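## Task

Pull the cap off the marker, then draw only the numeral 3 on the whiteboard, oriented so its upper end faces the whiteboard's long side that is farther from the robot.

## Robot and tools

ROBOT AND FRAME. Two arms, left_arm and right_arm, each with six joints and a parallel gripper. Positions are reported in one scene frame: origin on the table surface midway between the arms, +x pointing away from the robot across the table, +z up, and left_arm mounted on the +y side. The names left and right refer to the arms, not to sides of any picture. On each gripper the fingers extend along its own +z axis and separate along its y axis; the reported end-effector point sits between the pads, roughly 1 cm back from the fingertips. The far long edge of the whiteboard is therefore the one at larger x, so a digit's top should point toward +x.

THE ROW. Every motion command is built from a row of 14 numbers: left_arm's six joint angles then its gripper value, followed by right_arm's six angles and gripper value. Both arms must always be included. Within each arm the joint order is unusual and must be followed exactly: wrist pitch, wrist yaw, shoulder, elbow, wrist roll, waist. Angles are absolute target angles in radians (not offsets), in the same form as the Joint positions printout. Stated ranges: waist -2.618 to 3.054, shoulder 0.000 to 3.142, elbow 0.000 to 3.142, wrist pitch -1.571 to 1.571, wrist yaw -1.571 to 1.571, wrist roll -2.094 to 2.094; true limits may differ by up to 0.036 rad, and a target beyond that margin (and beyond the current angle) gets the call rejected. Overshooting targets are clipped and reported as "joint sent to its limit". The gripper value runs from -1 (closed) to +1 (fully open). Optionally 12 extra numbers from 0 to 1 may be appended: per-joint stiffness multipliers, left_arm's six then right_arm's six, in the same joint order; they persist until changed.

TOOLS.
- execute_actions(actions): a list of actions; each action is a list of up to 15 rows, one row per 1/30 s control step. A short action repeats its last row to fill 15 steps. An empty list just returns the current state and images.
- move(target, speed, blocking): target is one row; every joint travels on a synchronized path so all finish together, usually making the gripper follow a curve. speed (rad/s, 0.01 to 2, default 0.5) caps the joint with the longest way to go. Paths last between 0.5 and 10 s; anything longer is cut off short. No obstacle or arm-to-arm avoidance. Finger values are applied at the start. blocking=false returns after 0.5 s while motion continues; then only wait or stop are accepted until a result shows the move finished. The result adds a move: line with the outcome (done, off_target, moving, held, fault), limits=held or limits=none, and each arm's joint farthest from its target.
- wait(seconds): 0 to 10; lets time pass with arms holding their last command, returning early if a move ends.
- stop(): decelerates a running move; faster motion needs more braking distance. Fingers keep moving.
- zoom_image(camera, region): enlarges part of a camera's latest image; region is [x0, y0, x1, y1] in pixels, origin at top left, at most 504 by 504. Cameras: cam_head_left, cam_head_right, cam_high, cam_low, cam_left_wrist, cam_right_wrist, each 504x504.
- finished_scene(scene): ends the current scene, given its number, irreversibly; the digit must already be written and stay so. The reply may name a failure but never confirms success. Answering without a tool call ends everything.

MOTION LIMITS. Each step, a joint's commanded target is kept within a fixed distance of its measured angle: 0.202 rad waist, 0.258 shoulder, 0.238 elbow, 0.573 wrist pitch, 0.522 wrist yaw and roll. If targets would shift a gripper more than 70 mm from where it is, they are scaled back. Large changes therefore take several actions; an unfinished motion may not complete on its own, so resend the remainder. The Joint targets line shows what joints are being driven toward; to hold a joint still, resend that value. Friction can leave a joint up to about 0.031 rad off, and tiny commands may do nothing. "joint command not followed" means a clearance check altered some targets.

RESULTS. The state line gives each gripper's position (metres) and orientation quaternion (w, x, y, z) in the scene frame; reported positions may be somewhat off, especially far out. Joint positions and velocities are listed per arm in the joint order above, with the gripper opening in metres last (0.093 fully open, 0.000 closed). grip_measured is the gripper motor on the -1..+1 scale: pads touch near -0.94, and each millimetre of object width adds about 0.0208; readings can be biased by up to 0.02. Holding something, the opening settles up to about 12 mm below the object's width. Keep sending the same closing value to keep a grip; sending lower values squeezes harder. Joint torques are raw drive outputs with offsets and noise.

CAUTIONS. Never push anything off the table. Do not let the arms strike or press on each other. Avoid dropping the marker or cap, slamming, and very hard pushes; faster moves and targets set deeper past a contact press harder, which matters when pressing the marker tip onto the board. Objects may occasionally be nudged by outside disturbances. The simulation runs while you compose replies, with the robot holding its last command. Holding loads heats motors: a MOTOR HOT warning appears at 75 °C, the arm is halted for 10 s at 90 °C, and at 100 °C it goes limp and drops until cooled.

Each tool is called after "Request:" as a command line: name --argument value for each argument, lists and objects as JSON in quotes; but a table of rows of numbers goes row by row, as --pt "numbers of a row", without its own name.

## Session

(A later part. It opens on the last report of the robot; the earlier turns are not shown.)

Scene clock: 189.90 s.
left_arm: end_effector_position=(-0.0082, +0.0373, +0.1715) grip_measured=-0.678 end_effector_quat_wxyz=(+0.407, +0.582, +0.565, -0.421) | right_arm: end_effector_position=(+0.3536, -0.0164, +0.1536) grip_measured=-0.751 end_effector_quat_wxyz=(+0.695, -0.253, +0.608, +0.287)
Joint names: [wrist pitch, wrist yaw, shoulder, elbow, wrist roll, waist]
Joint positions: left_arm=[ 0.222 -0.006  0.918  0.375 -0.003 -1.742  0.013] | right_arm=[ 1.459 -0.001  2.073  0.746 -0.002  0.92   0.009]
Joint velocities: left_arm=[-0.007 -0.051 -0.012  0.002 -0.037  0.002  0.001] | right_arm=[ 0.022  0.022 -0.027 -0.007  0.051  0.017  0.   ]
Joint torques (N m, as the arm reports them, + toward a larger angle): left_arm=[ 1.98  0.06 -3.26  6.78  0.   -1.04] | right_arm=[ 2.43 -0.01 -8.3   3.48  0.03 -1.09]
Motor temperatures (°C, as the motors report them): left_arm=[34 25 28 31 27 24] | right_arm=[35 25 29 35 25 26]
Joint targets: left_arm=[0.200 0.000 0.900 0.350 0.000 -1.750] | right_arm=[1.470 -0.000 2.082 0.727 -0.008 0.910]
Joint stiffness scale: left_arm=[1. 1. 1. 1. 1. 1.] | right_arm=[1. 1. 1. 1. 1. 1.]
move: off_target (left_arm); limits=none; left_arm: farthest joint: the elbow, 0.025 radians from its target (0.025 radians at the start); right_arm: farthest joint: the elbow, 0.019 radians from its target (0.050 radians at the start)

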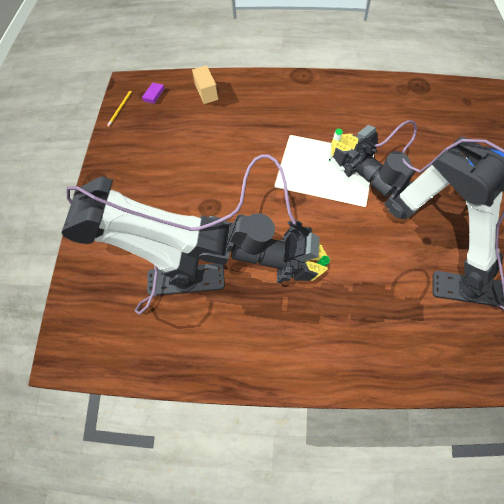

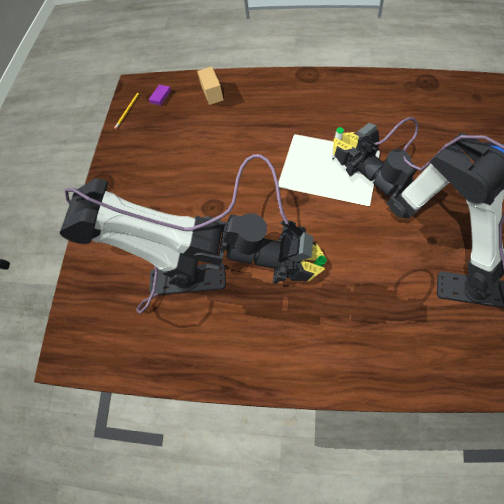

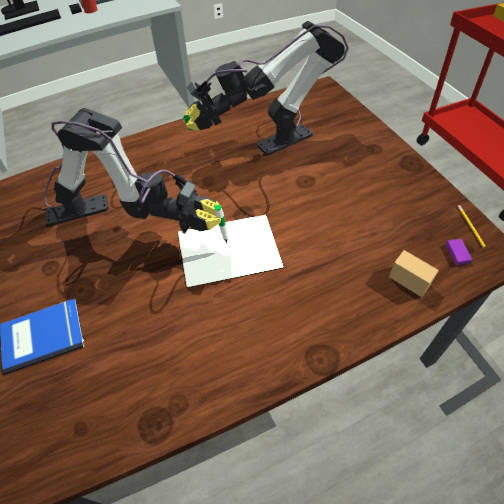

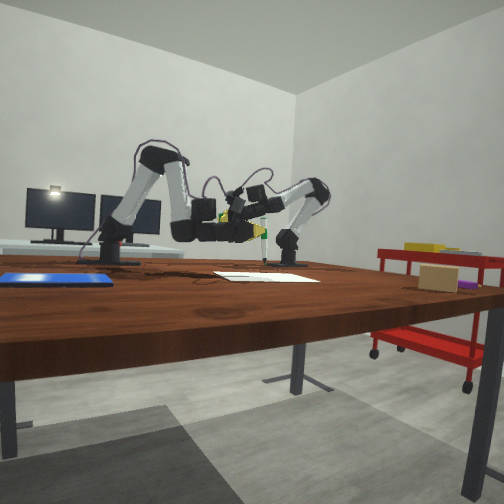

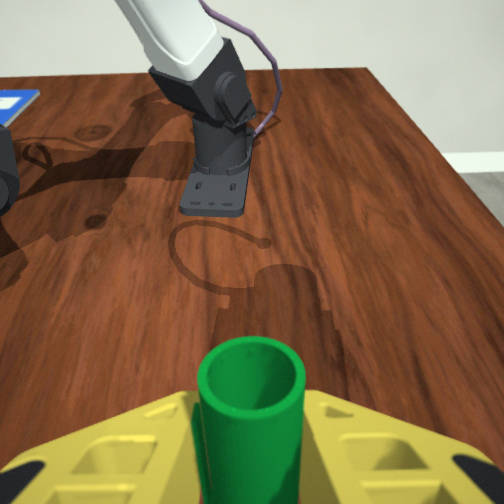

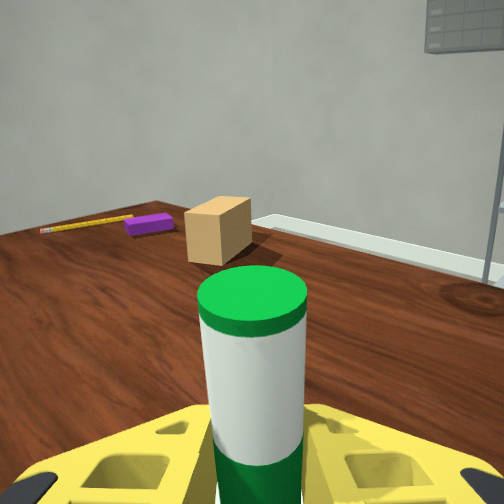

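Request:
move --target '[0.2,0,0.9,0.35,0,-1.75,-0.85,1.27,0,2.176,0.968,-0.008,0.903,-0.9]' --speed 0.3

Request:
zoom_image --camera "cam_high" --region '[150,170,310,300]'

Request:
zoom_image --camera "cam_low" --region '[200,200,330,300]'

Scene clock: 209.50 s.
left_arm: end_effector_position=(-0.0082, +0.0373, +0.1714) grip_measured=-0.678 end_effector_quat_wxyz=(+0.406, +0.582, +0.565, -0.421) | right_arm: end_effector_position=(+0.3860, +0.0160, +0.1475) grip_measured=-0.751 end_effector_quat_wxyz=(+0.682, -0.259, +0.623, +0.282)
Joint names: [wrist pitch, wrist yaw, shoulder, elbow, wrist roll, waist]
Joint positions: left_arm=[ 0.222 -0.006  0.918  0.375 -0.003 -1.742  0.013] | right_arm=[ 1.297 -0.001  2.157  0.949 -0.002  0.92   0.009]
Joint velocities: left_arm=[-0.007  0.007  0.007 -0.002 -0.051  0.002 -0.001] | right_arm=[-0.051 -0.037 -0.012 -0.012  0.081 -0.017 -0.001]
Joint torques (N m, as the arm reports them, + toward a larger angle): left_arm=[ 1.98  0.06 -3.26  6.78  0.   -1.03] | right_arm=[ 2.1  -0.01 -8.77  6.78  0.03 -1.57]
Motor temperatures (°C, as the motors report them): left_arm=[35 25 28 31 27 24] | right_arm=[36 25 32 33 25 26]
Joint targets: left_arm=[0.200 -0.000 0.900 0.350 0.000 -1.750] | right_arm=[1.270 0.000 2.176 0.968 -0.008 0.903]
Joint stiffness scale: left_arm=[1. 1. 1. 1. 1. 1.] | right_arm=[1. 1. 1. 1. 1. 1.]
move: off_target (left_arm, right_arm); limits=none; left_arm: farthest joint: the elbow, 0.025 radians from its target (0.025 radians at the start); right_arm: farthest joint: the wrist pitch, 0.027 radians from its target (0.190 radians at the start)

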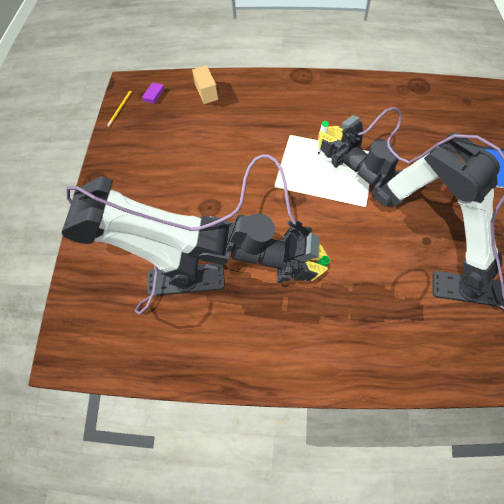

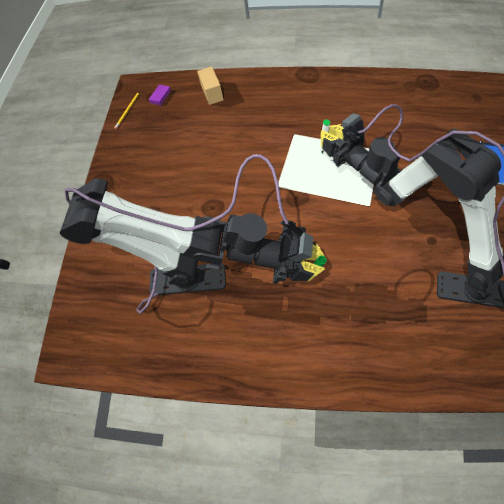

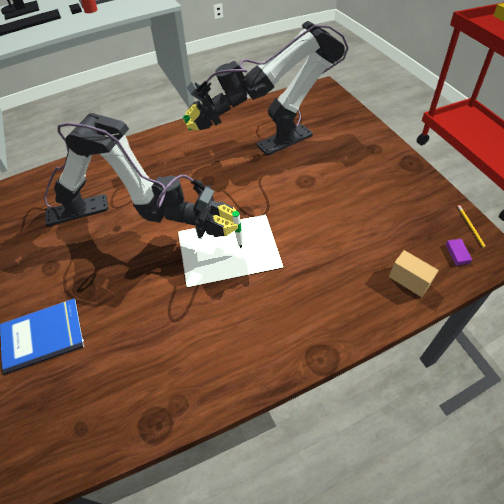

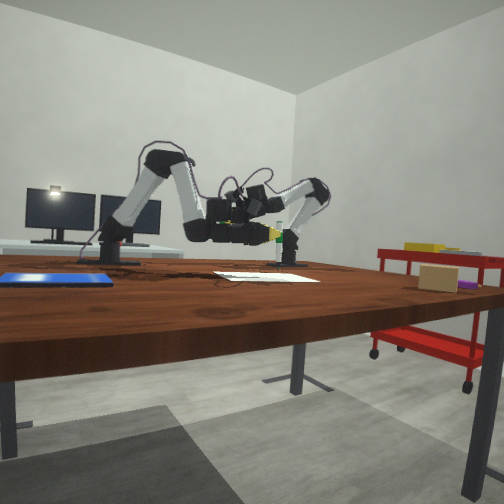

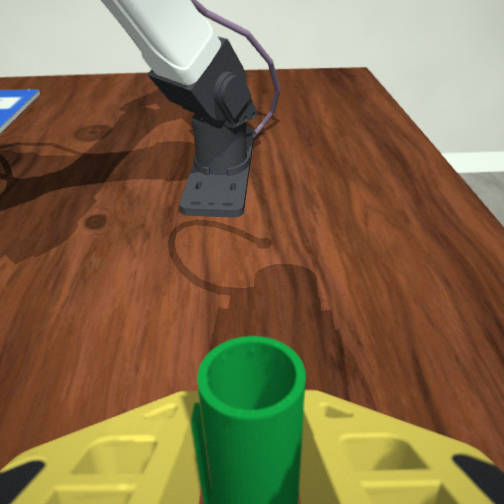

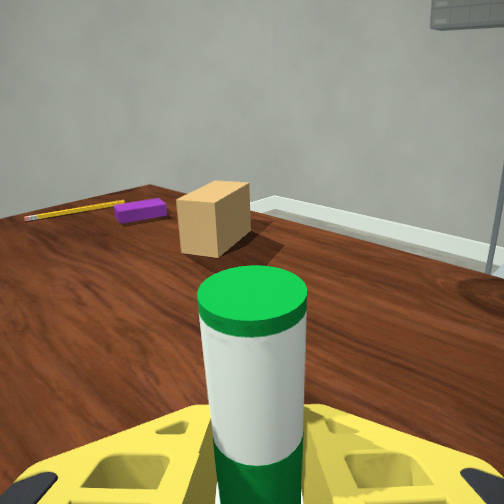

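Region (150, 170, 310, 300) of cam_high's 504x504 image, scaled by 3.150, with more detail than that image has; it fills the top 410 rows of this view, and the rest is white.

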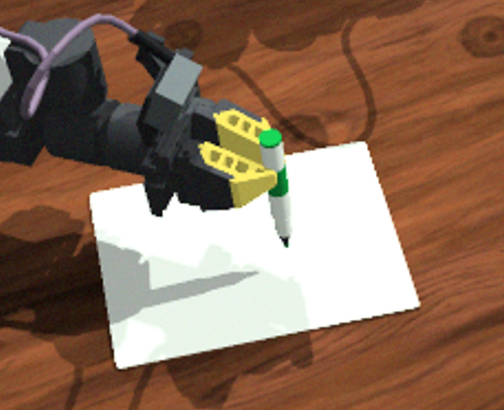

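Region (200, 200, 330, 300) of cam_low's 504x504 image, scaled by 3.877, with more detail than that image has; it fills the top 388 rows of this view, and the rest is white.

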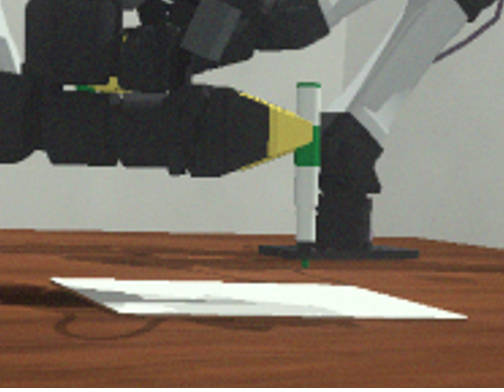

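Request:
move --target '[0.2,0,0.9,0.35,0,-1.75,-0.85,1.12,0,2.157,0.94,-0.008,0.91,-0.9]' --speed 0.12

Request:
zoom_image --camera "cam_high" --region '[150,170,310,300]'

Scene clock: 217.73 s.
left_arm: end_effector_position=(-0.0082, +0.0373, +0.1714) grip_measured=-0.678 end_effector_quat_wxyz=(+0.406, +0.582, +0.565, -0.421) | right_arm: end_effector_position=(+0.3866, +0.0166, +0.1215) grip_measured=-0.751 end_effector_quat_wxyz=(+0.648, -0.274, +0.659, +0.268)
Joint names: [wrist pitch, wrist yaw, shoulder, elbow, wrist roll, waist]
Joint positions: left_arm=[ 0.222 -0.006  0.918  0.375 -0.003 -1.742  0.013] | right_arm=[ 1.19  -0.001  2.157  0.949 -0.002  0.92   0.009]
Joint velocities: left_arm=[-0.051 -0.022 -0.022 -0.007  0.007  0.007 -0.001] | right_arm=[-0.022 -0.022 -0.007 -0.002  0.022 -0.012 -0.   ]
Joint torques (N m, as the arm reports them, + toward a larger angle): left_arm=[ 1.98  0.06 -3.26  6.77  0.   -1.03] | right_arm=[  1.69  -0.01 -10.2    4.83   0.03  -1.09]
Motor temperatures (°C, as the motors report them): left_arm=[35 25 28 31 27 24] | right_arm=[36 25 33 33 25 26]
Joint targets: left_arm=[0.200 0.000 0.900 0.350 0.000 -1.750] | right_arm=[1.120 0.000 2.157 0.940 -0.008 0.910]
Joint stiffness scale: left_arm=[1. 1. 1. 1. 1. 1.] | right_arm=[1. 1. 1. 1. 1. 1.]
move: off_target (left_arm, right_arm); limits=none; left_arm: farthest joint: the elbow, 0.025 radians from its target (0.025 radians at the start); right_arm: farthest joint: the wrist pitch, 0.070 radians from its target (0.177 radians at the start)

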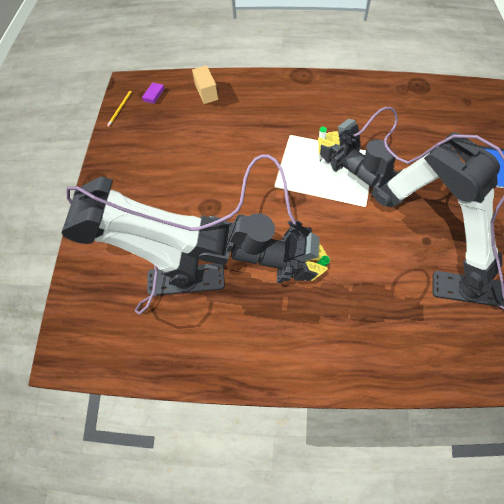

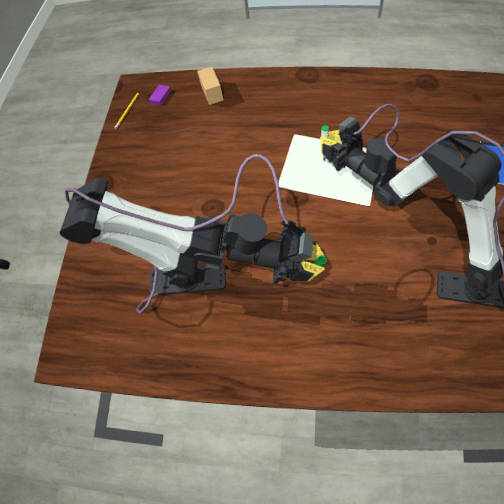

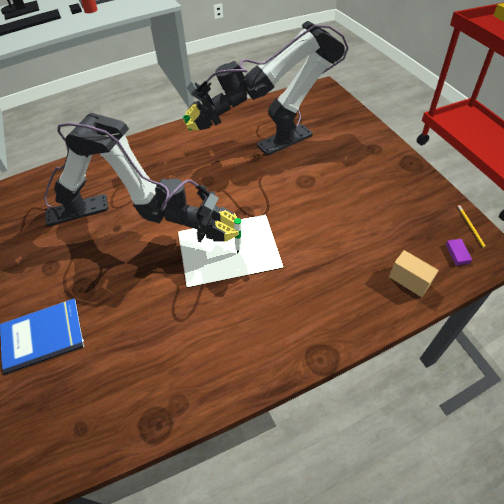

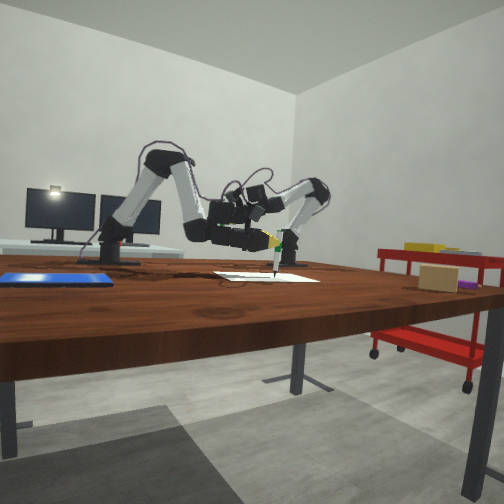

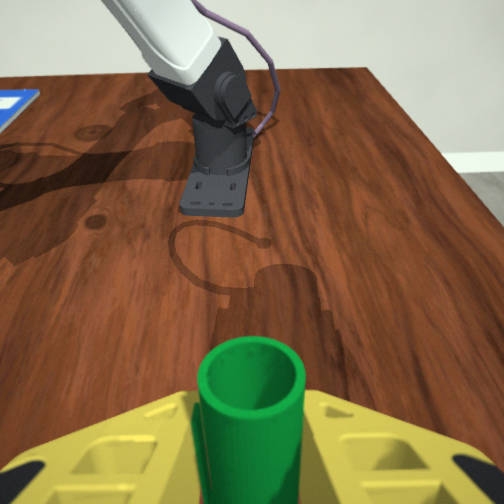

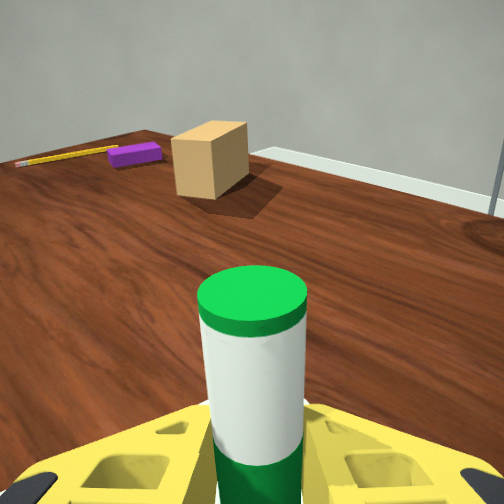

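Region (150, 170, 310, 300) of cam_high's 504x504 image, scaled by 3.150, with more detail than that image has; it fills the top 410 rows of this view, and the rest is white.

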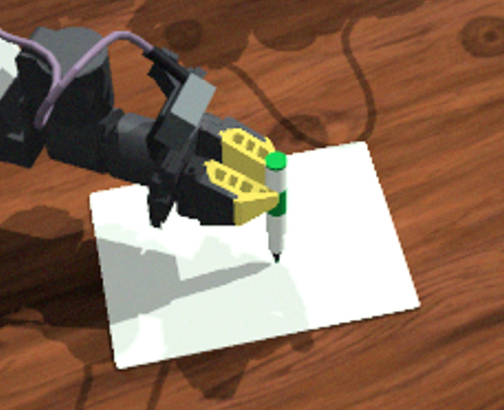

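Request:
execute_actions --actions '[[[0.2,0,0.9,0.35,0,-1.75,-0.85,1.124,0,2.164,0.915,0,0.898,-0.9],[0.2,0,0.9,0.35,0,-1.75,-0.85,1.127,0,2.164,0.911,0,0.892,-0.9],[0.2,0,0.9,0.35,0,-1.75,-0.85,1.13,0,2.164,0.908,0,0.886,-0.9],[0.2,0,0.9,0.35,0,-1.75,-0.85,1.133,0,2.164,0.904,0,0.88,-0.9],[0.2,0,0.9,0.35,0,-1.75,-0.85,1.136,0,2.164,0.901,0,0.874,-0.9],[0.2,0,0.9,0.35,0,-1.75,-0.85,1.14,0,2.163,0.897,0,0.868,-0.9],[0.2,0,0.9,0.35,0,-1.75,-0.85,1.144,0,2.159,0.888,0,0.864,-0.9],[0.2,0,0.9,0.35,0,-1.75,-0.85,1.149,0,2.155,0.88,0,0.86,-0.9],[0.2,0,0.9,0.35,0,-1.75,-0.85,1.153,0,2.15,0.871,0,0.855,-0.9],[0.2,0,0.9,0.35,0,-1.75,-0.85,1.157,0,2.146,0.862,0,0.851,-0.9],[0.2,0,0.9,0.35,0,-1.75,-0.85,1.162,0,2.142,0.854,0,0.847,-0.9],[0.2,0,0.9,0.35,0,-1.75,-0.85,1.166,0,2.138,0.845,0,0.843,-0.9],[0.2,0,0.9,0.35,0,-1.75,-0.85,1.172,0,2.132,0.833,0,0.84,-0.9],[0.2,0,0.9,0.35,0,-1.75,-0.85,1.178,0,2.127,0.821,0,0.837,-0.9],[0.2,0,0.9,0.35,0,-1.75,-0.85,1.184,0,2.121,0.81,0,0.835,-0.9]],[[0.2,0,0.9,0.35,0,-1.75,-0.85,1.191,0,2.115,0.798,0,0.833,-0.9],[0.2,0,0.9,0.35,0,-1.75,-0.85,1.197,0,2.11,0.786,0,0.832,-0.9],[0.2,0,0.9,0.35,0,-1.75,-0.85,1.203,0,2.104,0.774,0,0.831,-0.9],[0.2,0,0.9,0.35,0,-1.75,-0.85,1.209,0,2.098,0.763,0,0.833,-0.9],[0.2,0,0.9,0.35,0,-1.75,-0.85,1.215,0,2.093,0.751,0,0.84,-0.9],[0.2,0,0.9,0.35,0,-1.75,-0.85,1.22,0,2.087,0.74,0,0.85,-0.9],[0.2,0,0.9,0.35,0,-1.75,-0.85,1.226,0,2.082,0.729,0,0.86,-0.9],[0.2,0,0.9,0.35,0,-1.75,-0.85,1.232,0,2.076,0.717,0,0.866,-0.9],[0.2,0,0.9,0.35,0,-1.75,-0.85,1.238,0,2.071,0.706,0,0.871,-0.9],[0.2,0,0.9,0.35,0,-1.75,-0.85,1.241,0,2.068,0.699,0,0.876,-0.9],[0.2,0,0.9,0.35,0,-1.75,-0.85,1.244,0,2.065,0.692,0,0.881,-0.9],[0.2,0,0.9,0.35,0,-1.75,-0.85,1.247,0,2.062,0.686,0,0.886,-0.9],[0.2,0,0.9,0.35,0,-1.75,-0.85,1.25,0,2.059,0.681,0,0.891,-0.9],[0.2,0,0.9,0.35,0,-1.75,-0.85,1.253,0,2.056,0.676,0,0.896,-0.9],[0.2,0,0.9,0.35,0,-1.75,-0.85,1.255,0,2.054,0.672,0,0.9,-0.9]]]'

Request:
wait --seconds 0.5

Request:
zoom_image --camera "cam_high" --region '[150,170,310,300]'

Scene clock: 253.00 s.
left_arm: end_effector_position=(-0.0082, +0.0373, +0.1714) grip_measured=-0.678 end_effector_quat_wxyz=(+0.406, +0.582, +0.565, -0.421) | right_arm: end_effector_position=(+0.3670, -0.0367, +0.1192) grip_measured=-0.751 end_effector_quat_wxyz=(+0.653, -0.257, +0.667, +0.251)
Joint names: [wrist pitch, wrist yaw, shoulder, elbow, wrist roll, waist]
Joint positions: left_arm=[ 0.222 -0.006  0.918  0.375 -0.003 -1.742  0.013] | right_arm=[ 1.308  0.002  2.048  0.719 -0.001  0.874  0.009]
Joint velocities: left_arm=[-0.051  0.007 -0.002 -0.002 -0.051  0.002 -0.001] | right_arm=[ 0.125 -0.037 -0.09  -0.154  0.007  0.159 -0.001]
Joint torques (N m, as the arm reports them, + toward a larger angle): left_arm=[ 1.98  0.06 -3.27  6.77 -0.01 -1.04] | right_arm=[ 1.74 -0.07 -8.05  2.19  0.09  0.78]
Motor temperatures (°C, as the motors report them): left_arm=[35 25 29 31 27 24] | right_arm=[34 25 40 31 25 26]
Joint targets: left_arm=[0.200 0.000 0.900 0.350 -0.000 -1.750] | right_arm=[1.255 0.000 2.054 0.672 0.000 0.900]
Joint stiffness scale: left_arm=[1. 1. 1. 1. 1. 1.] | right_arm=[1. 1. 1. 1. 1. 1.]

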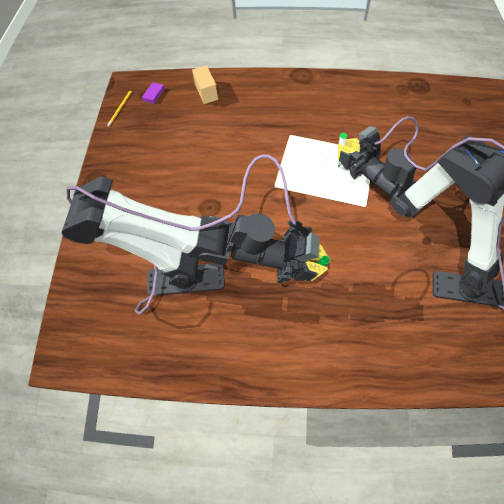

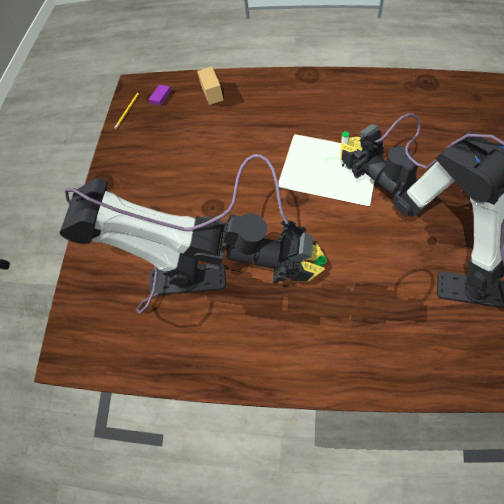

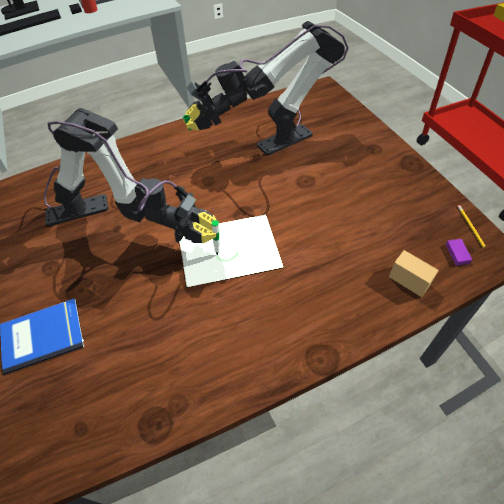

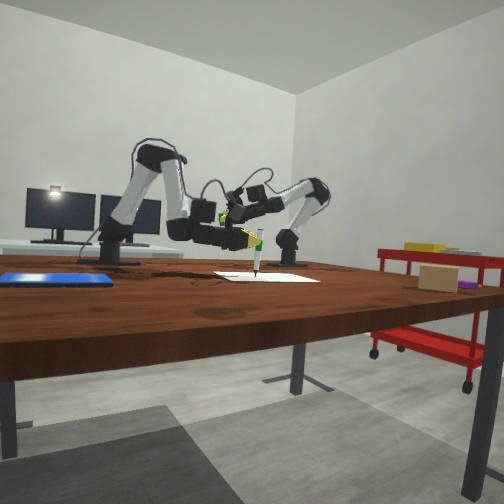

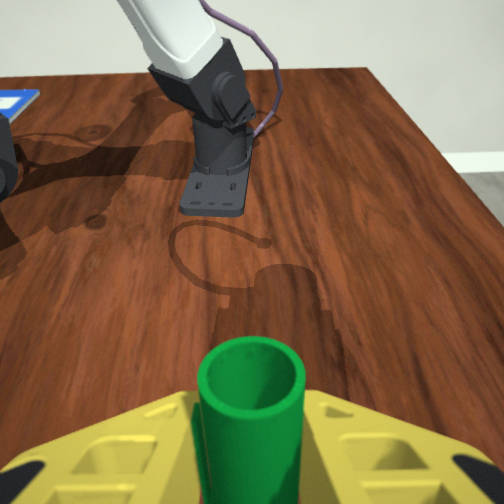

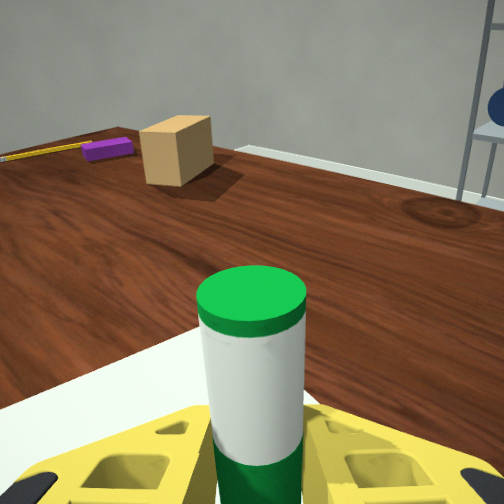

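Scene clock: 253.50 s.
left_arm: end_effector_position=(-0.0082, +0.0373, +0.1714) grip_measured=-0.678 end_effector_quat_wxyz=(+0.406, +0.582, +0.565, -0.421) | right_arm: end_effector_position=(+0.3615, -0.0337, +0.1193) grip_measured=-0.751 end_effector_quat_wxyz=(+0.652, -0.261, +0.665, +0.255)
Joint names: [wrist pitch, wrist yaw, shoulder, elbow, wrist roll, waist]
Joint positions: left_arm=[ 0.222 -0.006  0.918  0.375 -0.003 -1.742  0.013] | right_arm=[ 1.314  0.002  2.045  0.71  -0.001  0.886  0.009]
Joint velocities: left_arm=[-0.007  0.081  0.002 -0.002  0.037 -0.002 -0.   ] | right_arm=[-0.022  0.022  0.002  0.007 -0.022  0.007  0.   ]
Joint torques (N m, as the arm reports them, + toward a larger angle): left_arm=[ 1.97  0.06 -3.27  6.77  0.   -1.04] | right_arm=[ 1.81 -0.04 -8.07  2.18  0.09  0.6 ]
Motor temperatures (°C, as the motors report them): left_arm=[35 25 29 31 27 24] | right_arm=[34 25 40 31 25 26]
Joint targets: left_arm=[0.200 0.000 0.900 0.350 0.000 -1.750] | right_arm=[1.255 0.000 2.054 0.672 0.000 0.900]
Joint stiffness scale: left_arm=[1. 1. 1. 1. 1. 1.] | right_arm=[1. 1. 1. 1. 1. 1.]
wait: 0.50 s; at rest by 0.27 s

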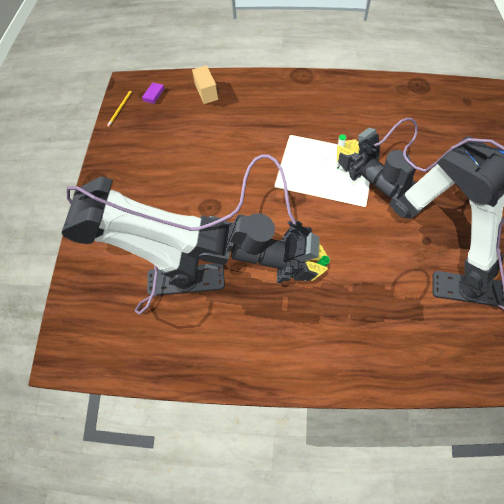

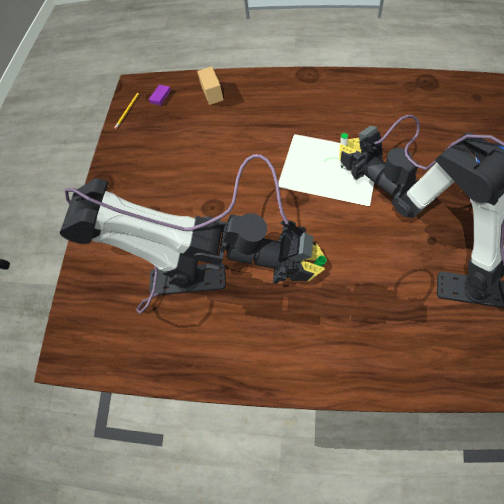

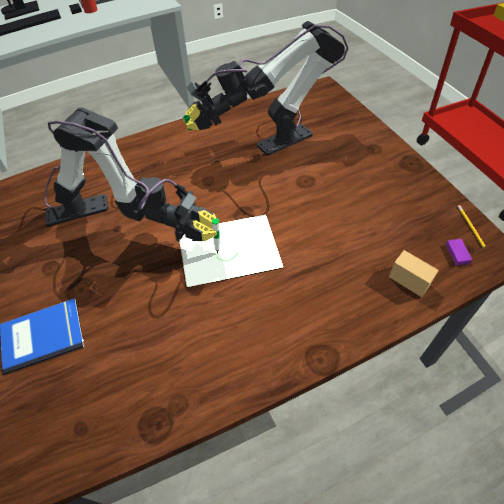

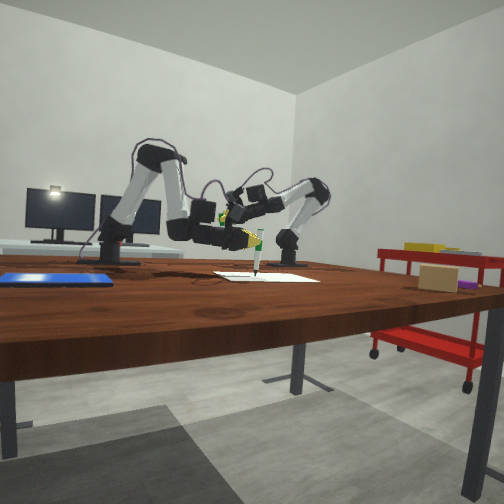

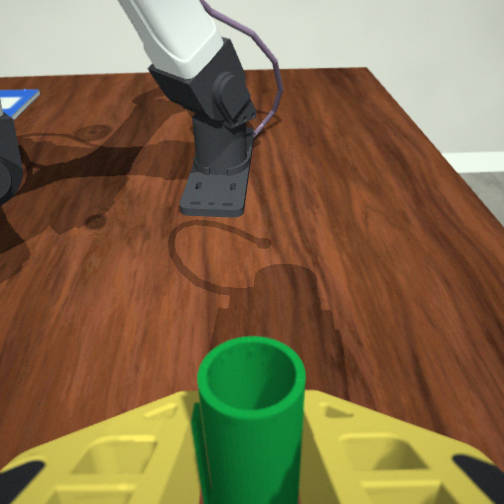

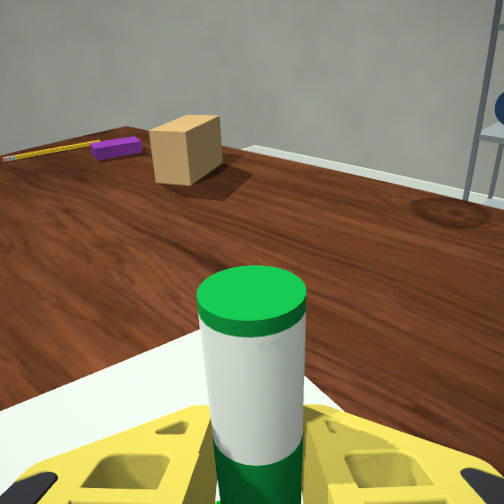

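Region (150, 170, 310, 300) of cam_high's 504x504 image, scaled by 3.150, with more detail than that image has; it fills the top 410 rows of this view, and the rest is white.

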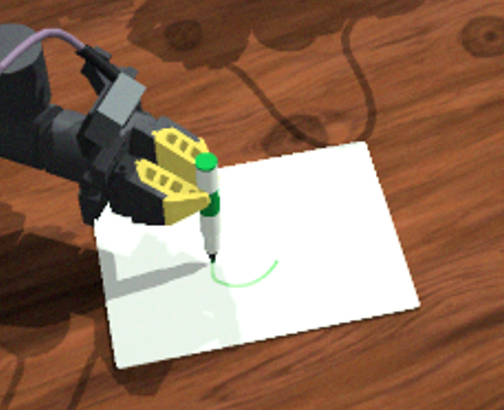

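Request:
execute_actions --actions '[[[0.2,0,0.9,0.35,0,-1.75,-0.85,1.235,0,2.065,0.695,0,0.907,-0.9],[0.2,0,0.9,0.35,0,-1.75,-0.85,1.22,0,2.076,0.712,0,0.913,-0.9],[0.2,0,0.9,0.35,0,-1.75,-0.85,1.217,0,2.082,0.722,0,0.919,-0.9],[0.2,0,0.9,0.35,0,-1.75,-0.85,1.214,0,2.085,0.728,0,0.924,-0.9],[0.2,0,0.9,0.35,0,-1.75,-0.85,1.212,0,2.087,0.733,0,0.93,-0.9],[0.2,0,0.9,0.35,0,-1.75,-0.85,1.21,0,2.089,0.738,0,0.935,-0.9],[0.2,0,0.9,0.35,0,-1.75,-0.85,1.205,0,2.094,0.748,0,0.94,-0.9],[0.2,0,0.9,0.35,0,-1.75,-0.85,1.199,0,2.099,0.759,0,0.945,-0.9],[0.2,0,0.9,0.35,0,-1.75,-0.85,1.194,0,2.104,0.769,0,0.95,-0.9],[0.2,0,0.9,0.35,0,-1.75,-0.85,1.189,0,2.109,0.779,0,0.955,-0.9],[0.2,0,0.9,0.35,0,-1.75,-0.85,1.183,0,2.114,0.79,0,0.96,-0.9],[0.2,0,0.9,0.35,0,-1.75,-0.85,1.178,0,2.119,0.8,0,0.965,-0.9]],[[0.2,0,0.9,0.35,0,-1.75,-0.85,1.185,0,2.106,0.775,0,0.95,-0.9],[0.2,0,0.9,0.35,0,-1.75,-0.85,1.195,0,2.094,0.751,0,0.933,-0.9],[0.2,0,0.9,0.35,0,-1.75,-0.85,1.206,0,2.088,0.738,0,0.93,-0.9],[0.2,0,0.9,0.35,0,-1.75,-0.85,1.216,0,2.081,0.725,0,0.927,-0.9],[0.2,0,0.9,0.35,0,-1.75,-0.85,1.223,0,2.075,0.712,0,0.925,-0.9],[0.2,0,0.9,0.35,0,-1.75,-0.85,1.23,0,2.068,0.698,0,0.923,-0.9],[0.2,0,0.9,0.35,0,-1.75,-0.85,1.237,0,2.062,0.685,0,0.921,-0.9],[0.2,0,0.9,0.35,0,-1.75,-0.85,1.243,0,2.055,0.672,0,0.919,-0.9],[0.2,0,0.9,0.35,0,-1.75,-0.85,1.25,0,2.049,0.659,0,0.917,-0.9],[0.2,0,0.9,0.35,0,-1.75,-0.85,1.256,0,2.043,0.647,0,0.916,-0.9],[0.2,0,0.9,0.35,0,-1.75,-0.85,1.263,0,2.037,0.634,0,0.916,-0.9],[0.2,0,0.9,0.35,0,-1.75,-0.85,1.269,0,2.031,0.622,0,0.918,-0.9],[0.2,0,0.9,0.35,0,-1.75,-0.85,1.275,0,2.025,0.61,0,0.926,-0.9],[0.2,0,0.9,0.35,0,-1.75,-0.85,1.282,0,2.019,0.597,0,0.936,-0.9],[0.2,0,0.9,0.35,0,-1.75,-0.85,1.288,0,2.013,0.585,0,0.946,-0.9]],[[0.2,0,0.9,0.35,0,-1.75,-0.85,1.293,0,2.008,0.574,0,0.951,-0.9],[0.2,0,0.9,0.35,0,-1.75,-0.85,1.299,0,2.003,0.563,0,0.955,-0.9],[0.2,0,0.9,0.35,0,-1.75,-0.85,1.304,0,1.998,0.553,0,0.959,-0.9],[0.2,0,0.9,0.35,0,-1.75,-0.85,1.309,0,1.993,0.543,0,0.964,-0.9],[0.2,0,0.9,0.35,0,-1.75,-0.85,1.312,0,1.989,0.534,0,0.969,-0.9],[0.2,0,0.9,0.35,0,-1.75,-0.85,1.312,0,1.987,0.53,0,0.975,-0.9],[0.2,0,0.9,0.35,0,-1.75,-0.85,1.312,0,1.986,0.527,0,0.981,-0.9],[0.2,0,0.9,0.35,0,-1.75,-0.85,1.31,0,1.986,0.527,0,0.988,-0.9],[0.2,0,0.9,0.35,0,-1.75,-0.85,1.303,0,1.995,0.545,0,0.995,-0.9],[0.2,0,0.9,0.35,0,-1.75,-0.85,1.296,0,2.006,0.566,0,1.002,-0.9],[0.2,0,0.9,0.35,0,-1.75,-0.85,1.289,0,2.014,0.584,0,1.009,-0.9],[0.2,0,0.9,0.35,0,-1.75,-0.85,1.284,0,2.018,0.593,0,1.015,-0.9],[0.2,0,0.9,0.35,0,-1.75,-0.85,1.28,0,2.023,0.602,0,1.021,-0.9],[0.2,0,0.9,0.35,0,-1.75,-0.85,1.275,0,2.027,0.611,0,1.026,-0.9],[0.2,0,0.9,0.35,0,-1.75,-0.85,1.271,0,2.031,0.619,0,1.031,-0.9]],[[0.2,0,0.9,0.35,0,-1.75,-0.85,1.266,0,2.036,0.628,0,1.036,-0.9],[0.2,0,0.9,0.35,0,-1.75,-0.85,1.262,0,2.04,0.637,0,1.041,-0.9],[0.2,0,0.9,0.35,0,-1.75,-0.85,1.256,0,2.046,0.649,0,1.044,-0.9],[0.2,0,0.9,0.35,0,-1.75,-0.85,1.249,0,2.052,0.661,0,1.047,-0.9],[0.2,0,0.9,0.35,0,-1.75,-0.85,1.243,0,2.058,0.673,0,1.05,-0.9],[0.2,0,0.9,0.35,0,-1.75,-0.85,1.237,0,2.063,0.686,0,1.052,-0.9],[0.2,0,0.9,0.35,0,-1.75,-0.85,1.23,0,2.069,0.698,0,1.053,-0.9],[0.2,0,0.9,0.35,0,-1.75,-0.85,1.224,0,2.075,0.71,0,1.054,-0.9],[0.2,0,0.9,0.35,0,-1.75,-0.85,1.217,0,2.081,0.723,0,1.05,-0.9],[0.2,0,0.9,0.35,0,-1.75,-0.85,1.211,0,2.088,0.736,0,1.04,-0.9],[0.2,0,0.9,0.35,0,-1.75,-0.85,1.204,0,2.094,0.749,0,1.03,-0.9],[0.2,0,0.9,0.35,0,-1.75,-0.85,1.197,0,2.1,0.762,0,1.025,-0.9],[0.2,0,0.9,0.35,0,-1.75,-0.85,1.191,0,2.107,0.775,0,1.025,-0.9],[0.2,0,0.9,0.35,0,-1.75,-0.85,1.184,0,2.113,0.788,0,1.025,-0.9]]]'

Request:
move --target '[0.2,0,0.9,0.35,0,-1.75,-0.85,1.3,0,1.75,0.76,0,1.035,-0.9]' --speed 0.5

Request:
zoom_image --camera "cam_high" --region '[170,200,290,300]'

Scene clock: 325.00 s.
left_arm: end_effector_position=(-0.0082, +0.0373, +0.1714) grip_measured=-0.678 end_effector_quat_wxyz=(+0.406, +0.582, +0.565, -0.421) | right_arm: end_effector_position=(+0.3141, +0.0281, +0.1199) grip_measured=-0.751 end_effector_quat_wxyz=(+0.632, -0.310, +0.642, +0.304)
Joint names: [wrist pitch, wrist yaw, shoulder, elbow, wrist roll, waist]
Joint positions: left_arm=[ 0.222 -0.006  0.918  0.375 -0.003 -1.742  0.013] | right_arm=[ 1.29   0.006  2.075  0.768 -0.002  1.039  0.009]
Joint velocities: left_arm=[-0.051  0.037 -0.012 -0.002  0.037  0.012  0.001] | right_arm=[-0.081 -0.007  0.105  0.286  0.022 -0.002  0.   ]
Joint torques (N m, as the arm reports them, + toward a larger angle): left_arm=[ 1.98  0.06 -3.27  6.77  0.   -1.04] | right_arm=[ 1.56 -0.08 -6.9   5.2   0.09 -1.3 ]
Motor temperatures (°C, as the motors report them): left_arm=[36 25 29 31 27 24] | right_arm=[34 25 39 28 25 26]
Joint targets: left_arm=[0.200 -0.000 0.900 0.350 -0.000 -1.750] | right_arm=[1.184 0.000 2.113 0.788 -0.000 1.025]
Joint stiffness scale: left_arm=[1. 1. 1. 1. 1. 1.] | right_arm=[1. 1. 1. 1. 1. 1.]

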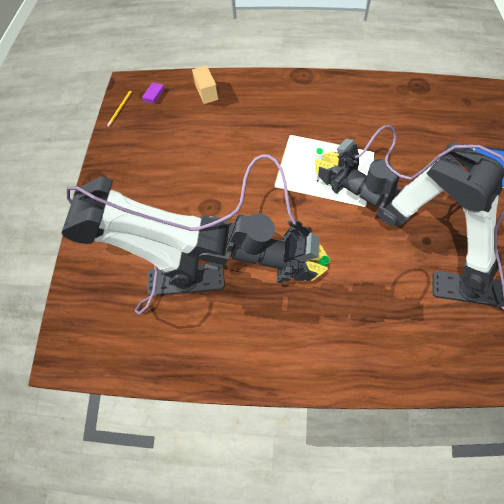

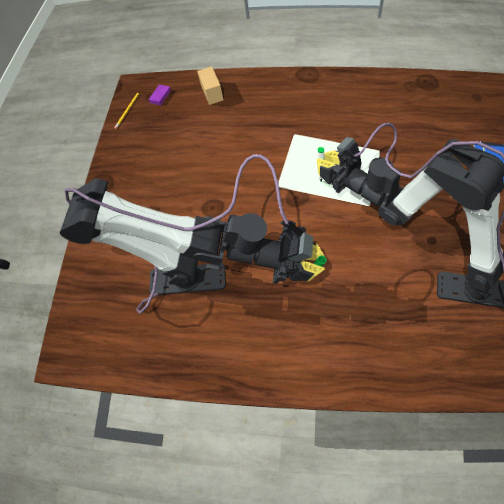

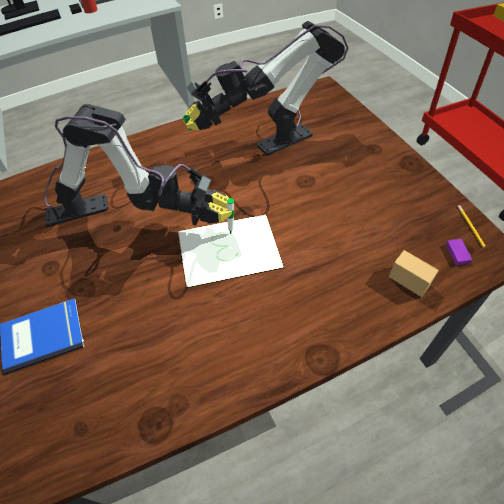

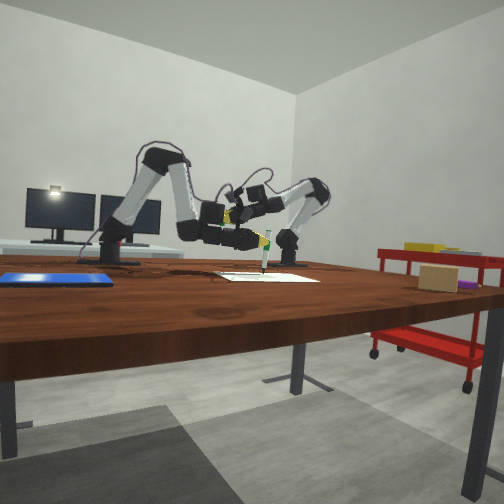

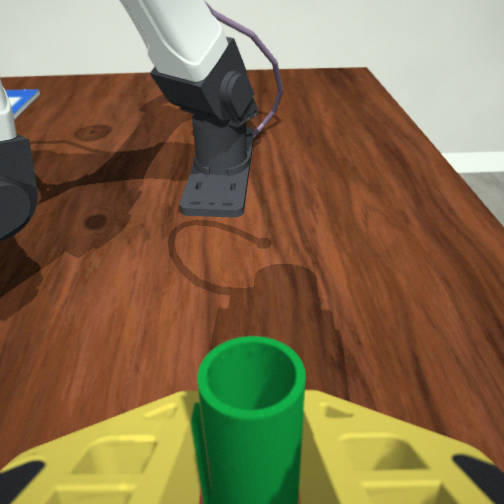

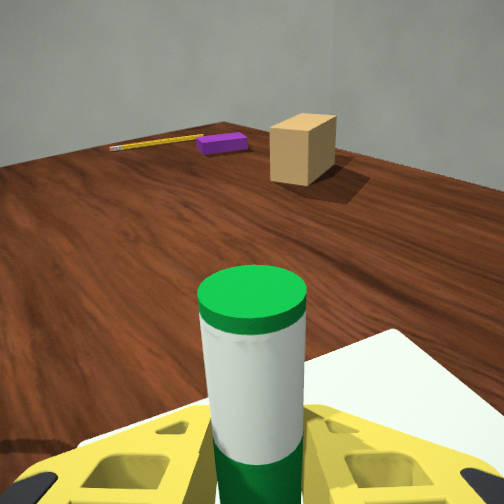

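Scene clock: 326.07 s.
left_arm: end_effector_position=(-0.0082, +0.0373, +0.1714) grip_measured=-0.678 end_effector_quat_wxyz=(+0.406, +0.582, +0.565, -0.421) | right_arm: end_effector_position=(+0.2963, +0.0056, +0.2817) grip_measured=-0.751 end_effector_quat_wxyz=(+0.732, -0.252, +0.525, +0.353)
Joint names: [wrist pitch, wrist yaw, shoulder, elbow, wrist roll, waist]
Joint positions: left_arm=[ 0.222 -0.006  0.918  0.375 -0.003 -1.742  0.013] | right_arm=[ 1.305  0.006  1.749  0.771 -0.002  1.039  0.009]
Joint velocities: left_arm=[ 0.007 -0.051  0.017 -0.007  0.051 -0.027  0.001] | right_arm=[-0.037 -0.066 -0.002  0.002 -0.022 -0.022 -0.001]
Joint torques (N m, as the arm reports them, + toward a larger angle): left_arm=[ 1.98  0.06 -3.26  6.77 -0.01 -1.03] | right_arm=[ 2.12 -0.08 -7.53  5.49  0.09 -0.66]
Motor temperatures (°C, as the motors report them): left_arm=[37 25 29 31 27 24] | right_arm=[35 25 39 28 25 26]
Joint targets: left_arm=[0.200 0.000 0.900 0.350 0.000 -1.750] | right_arm=[1.300 -0.000 1.750 0.760 0.000 1.035]
Joint stiffness scale: left_arm=[1. 1. 1. 1. 1. 1.] | right_arm=[1. 1. 1. 1. 1. 1.]
move: off_target (left_arm); limits=none; left_arm: farthest joint: the elbow, 0.025 radians from its target (0.025 radians at the start); right_arm: farthest joint: the elbow, 0.011 radians from its target (0.008 radians at the start)

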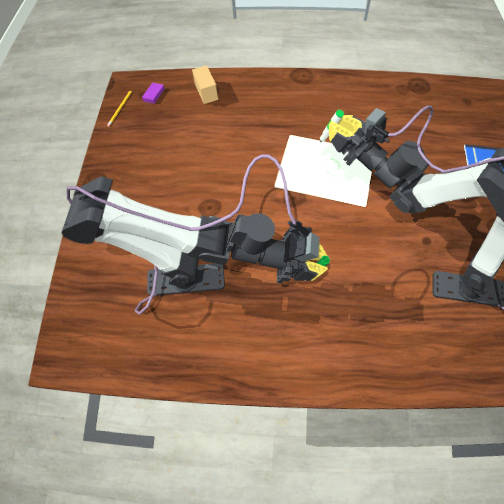

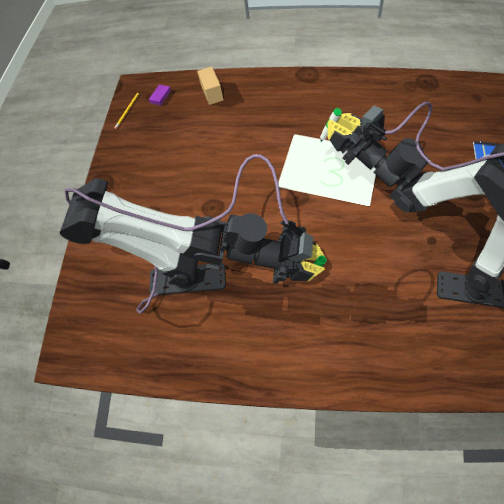

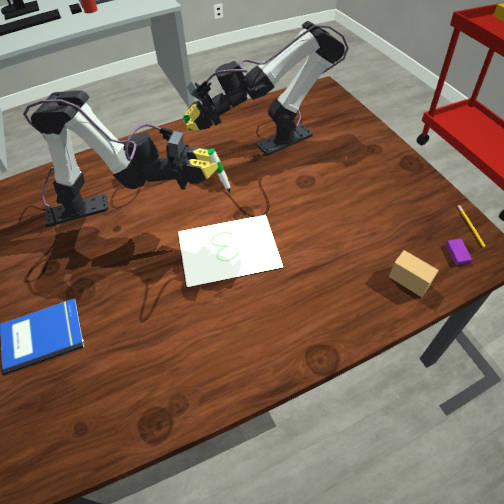

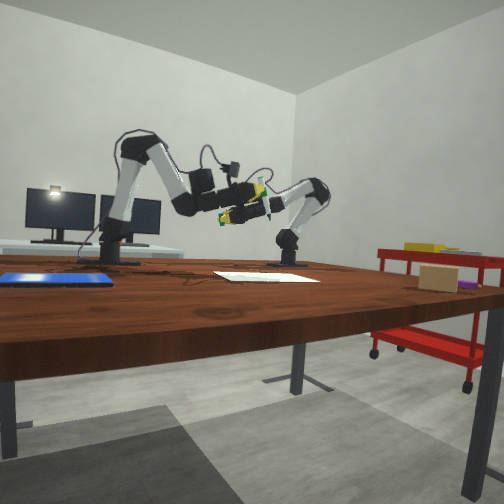

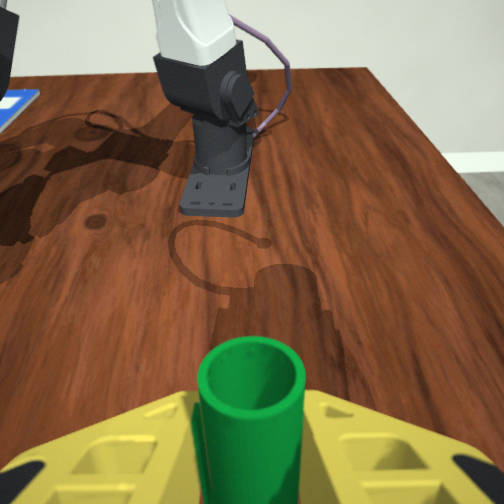

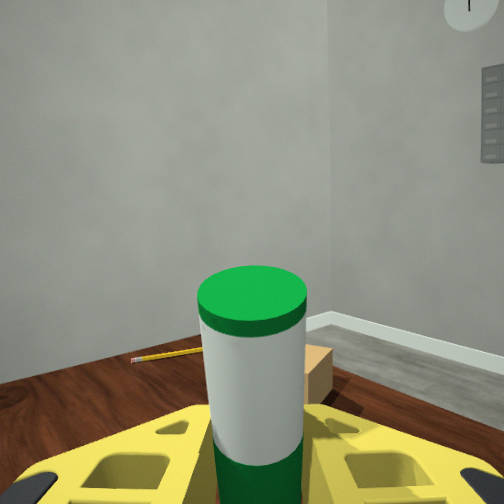

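Region (170, 200, 290, 300) of cam_high's 504x504 image, scaled by 4.200, with more detail than that image has.

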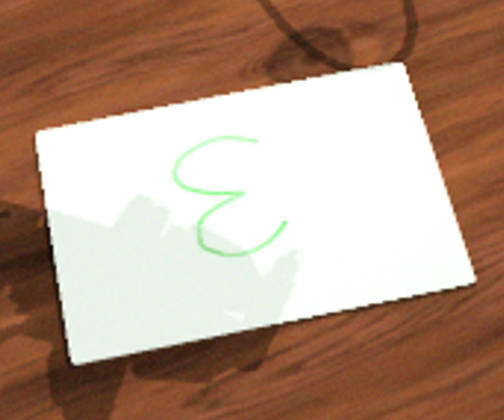

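A clean 3.

Request:
finished_scene --scene 1

The scene is finished.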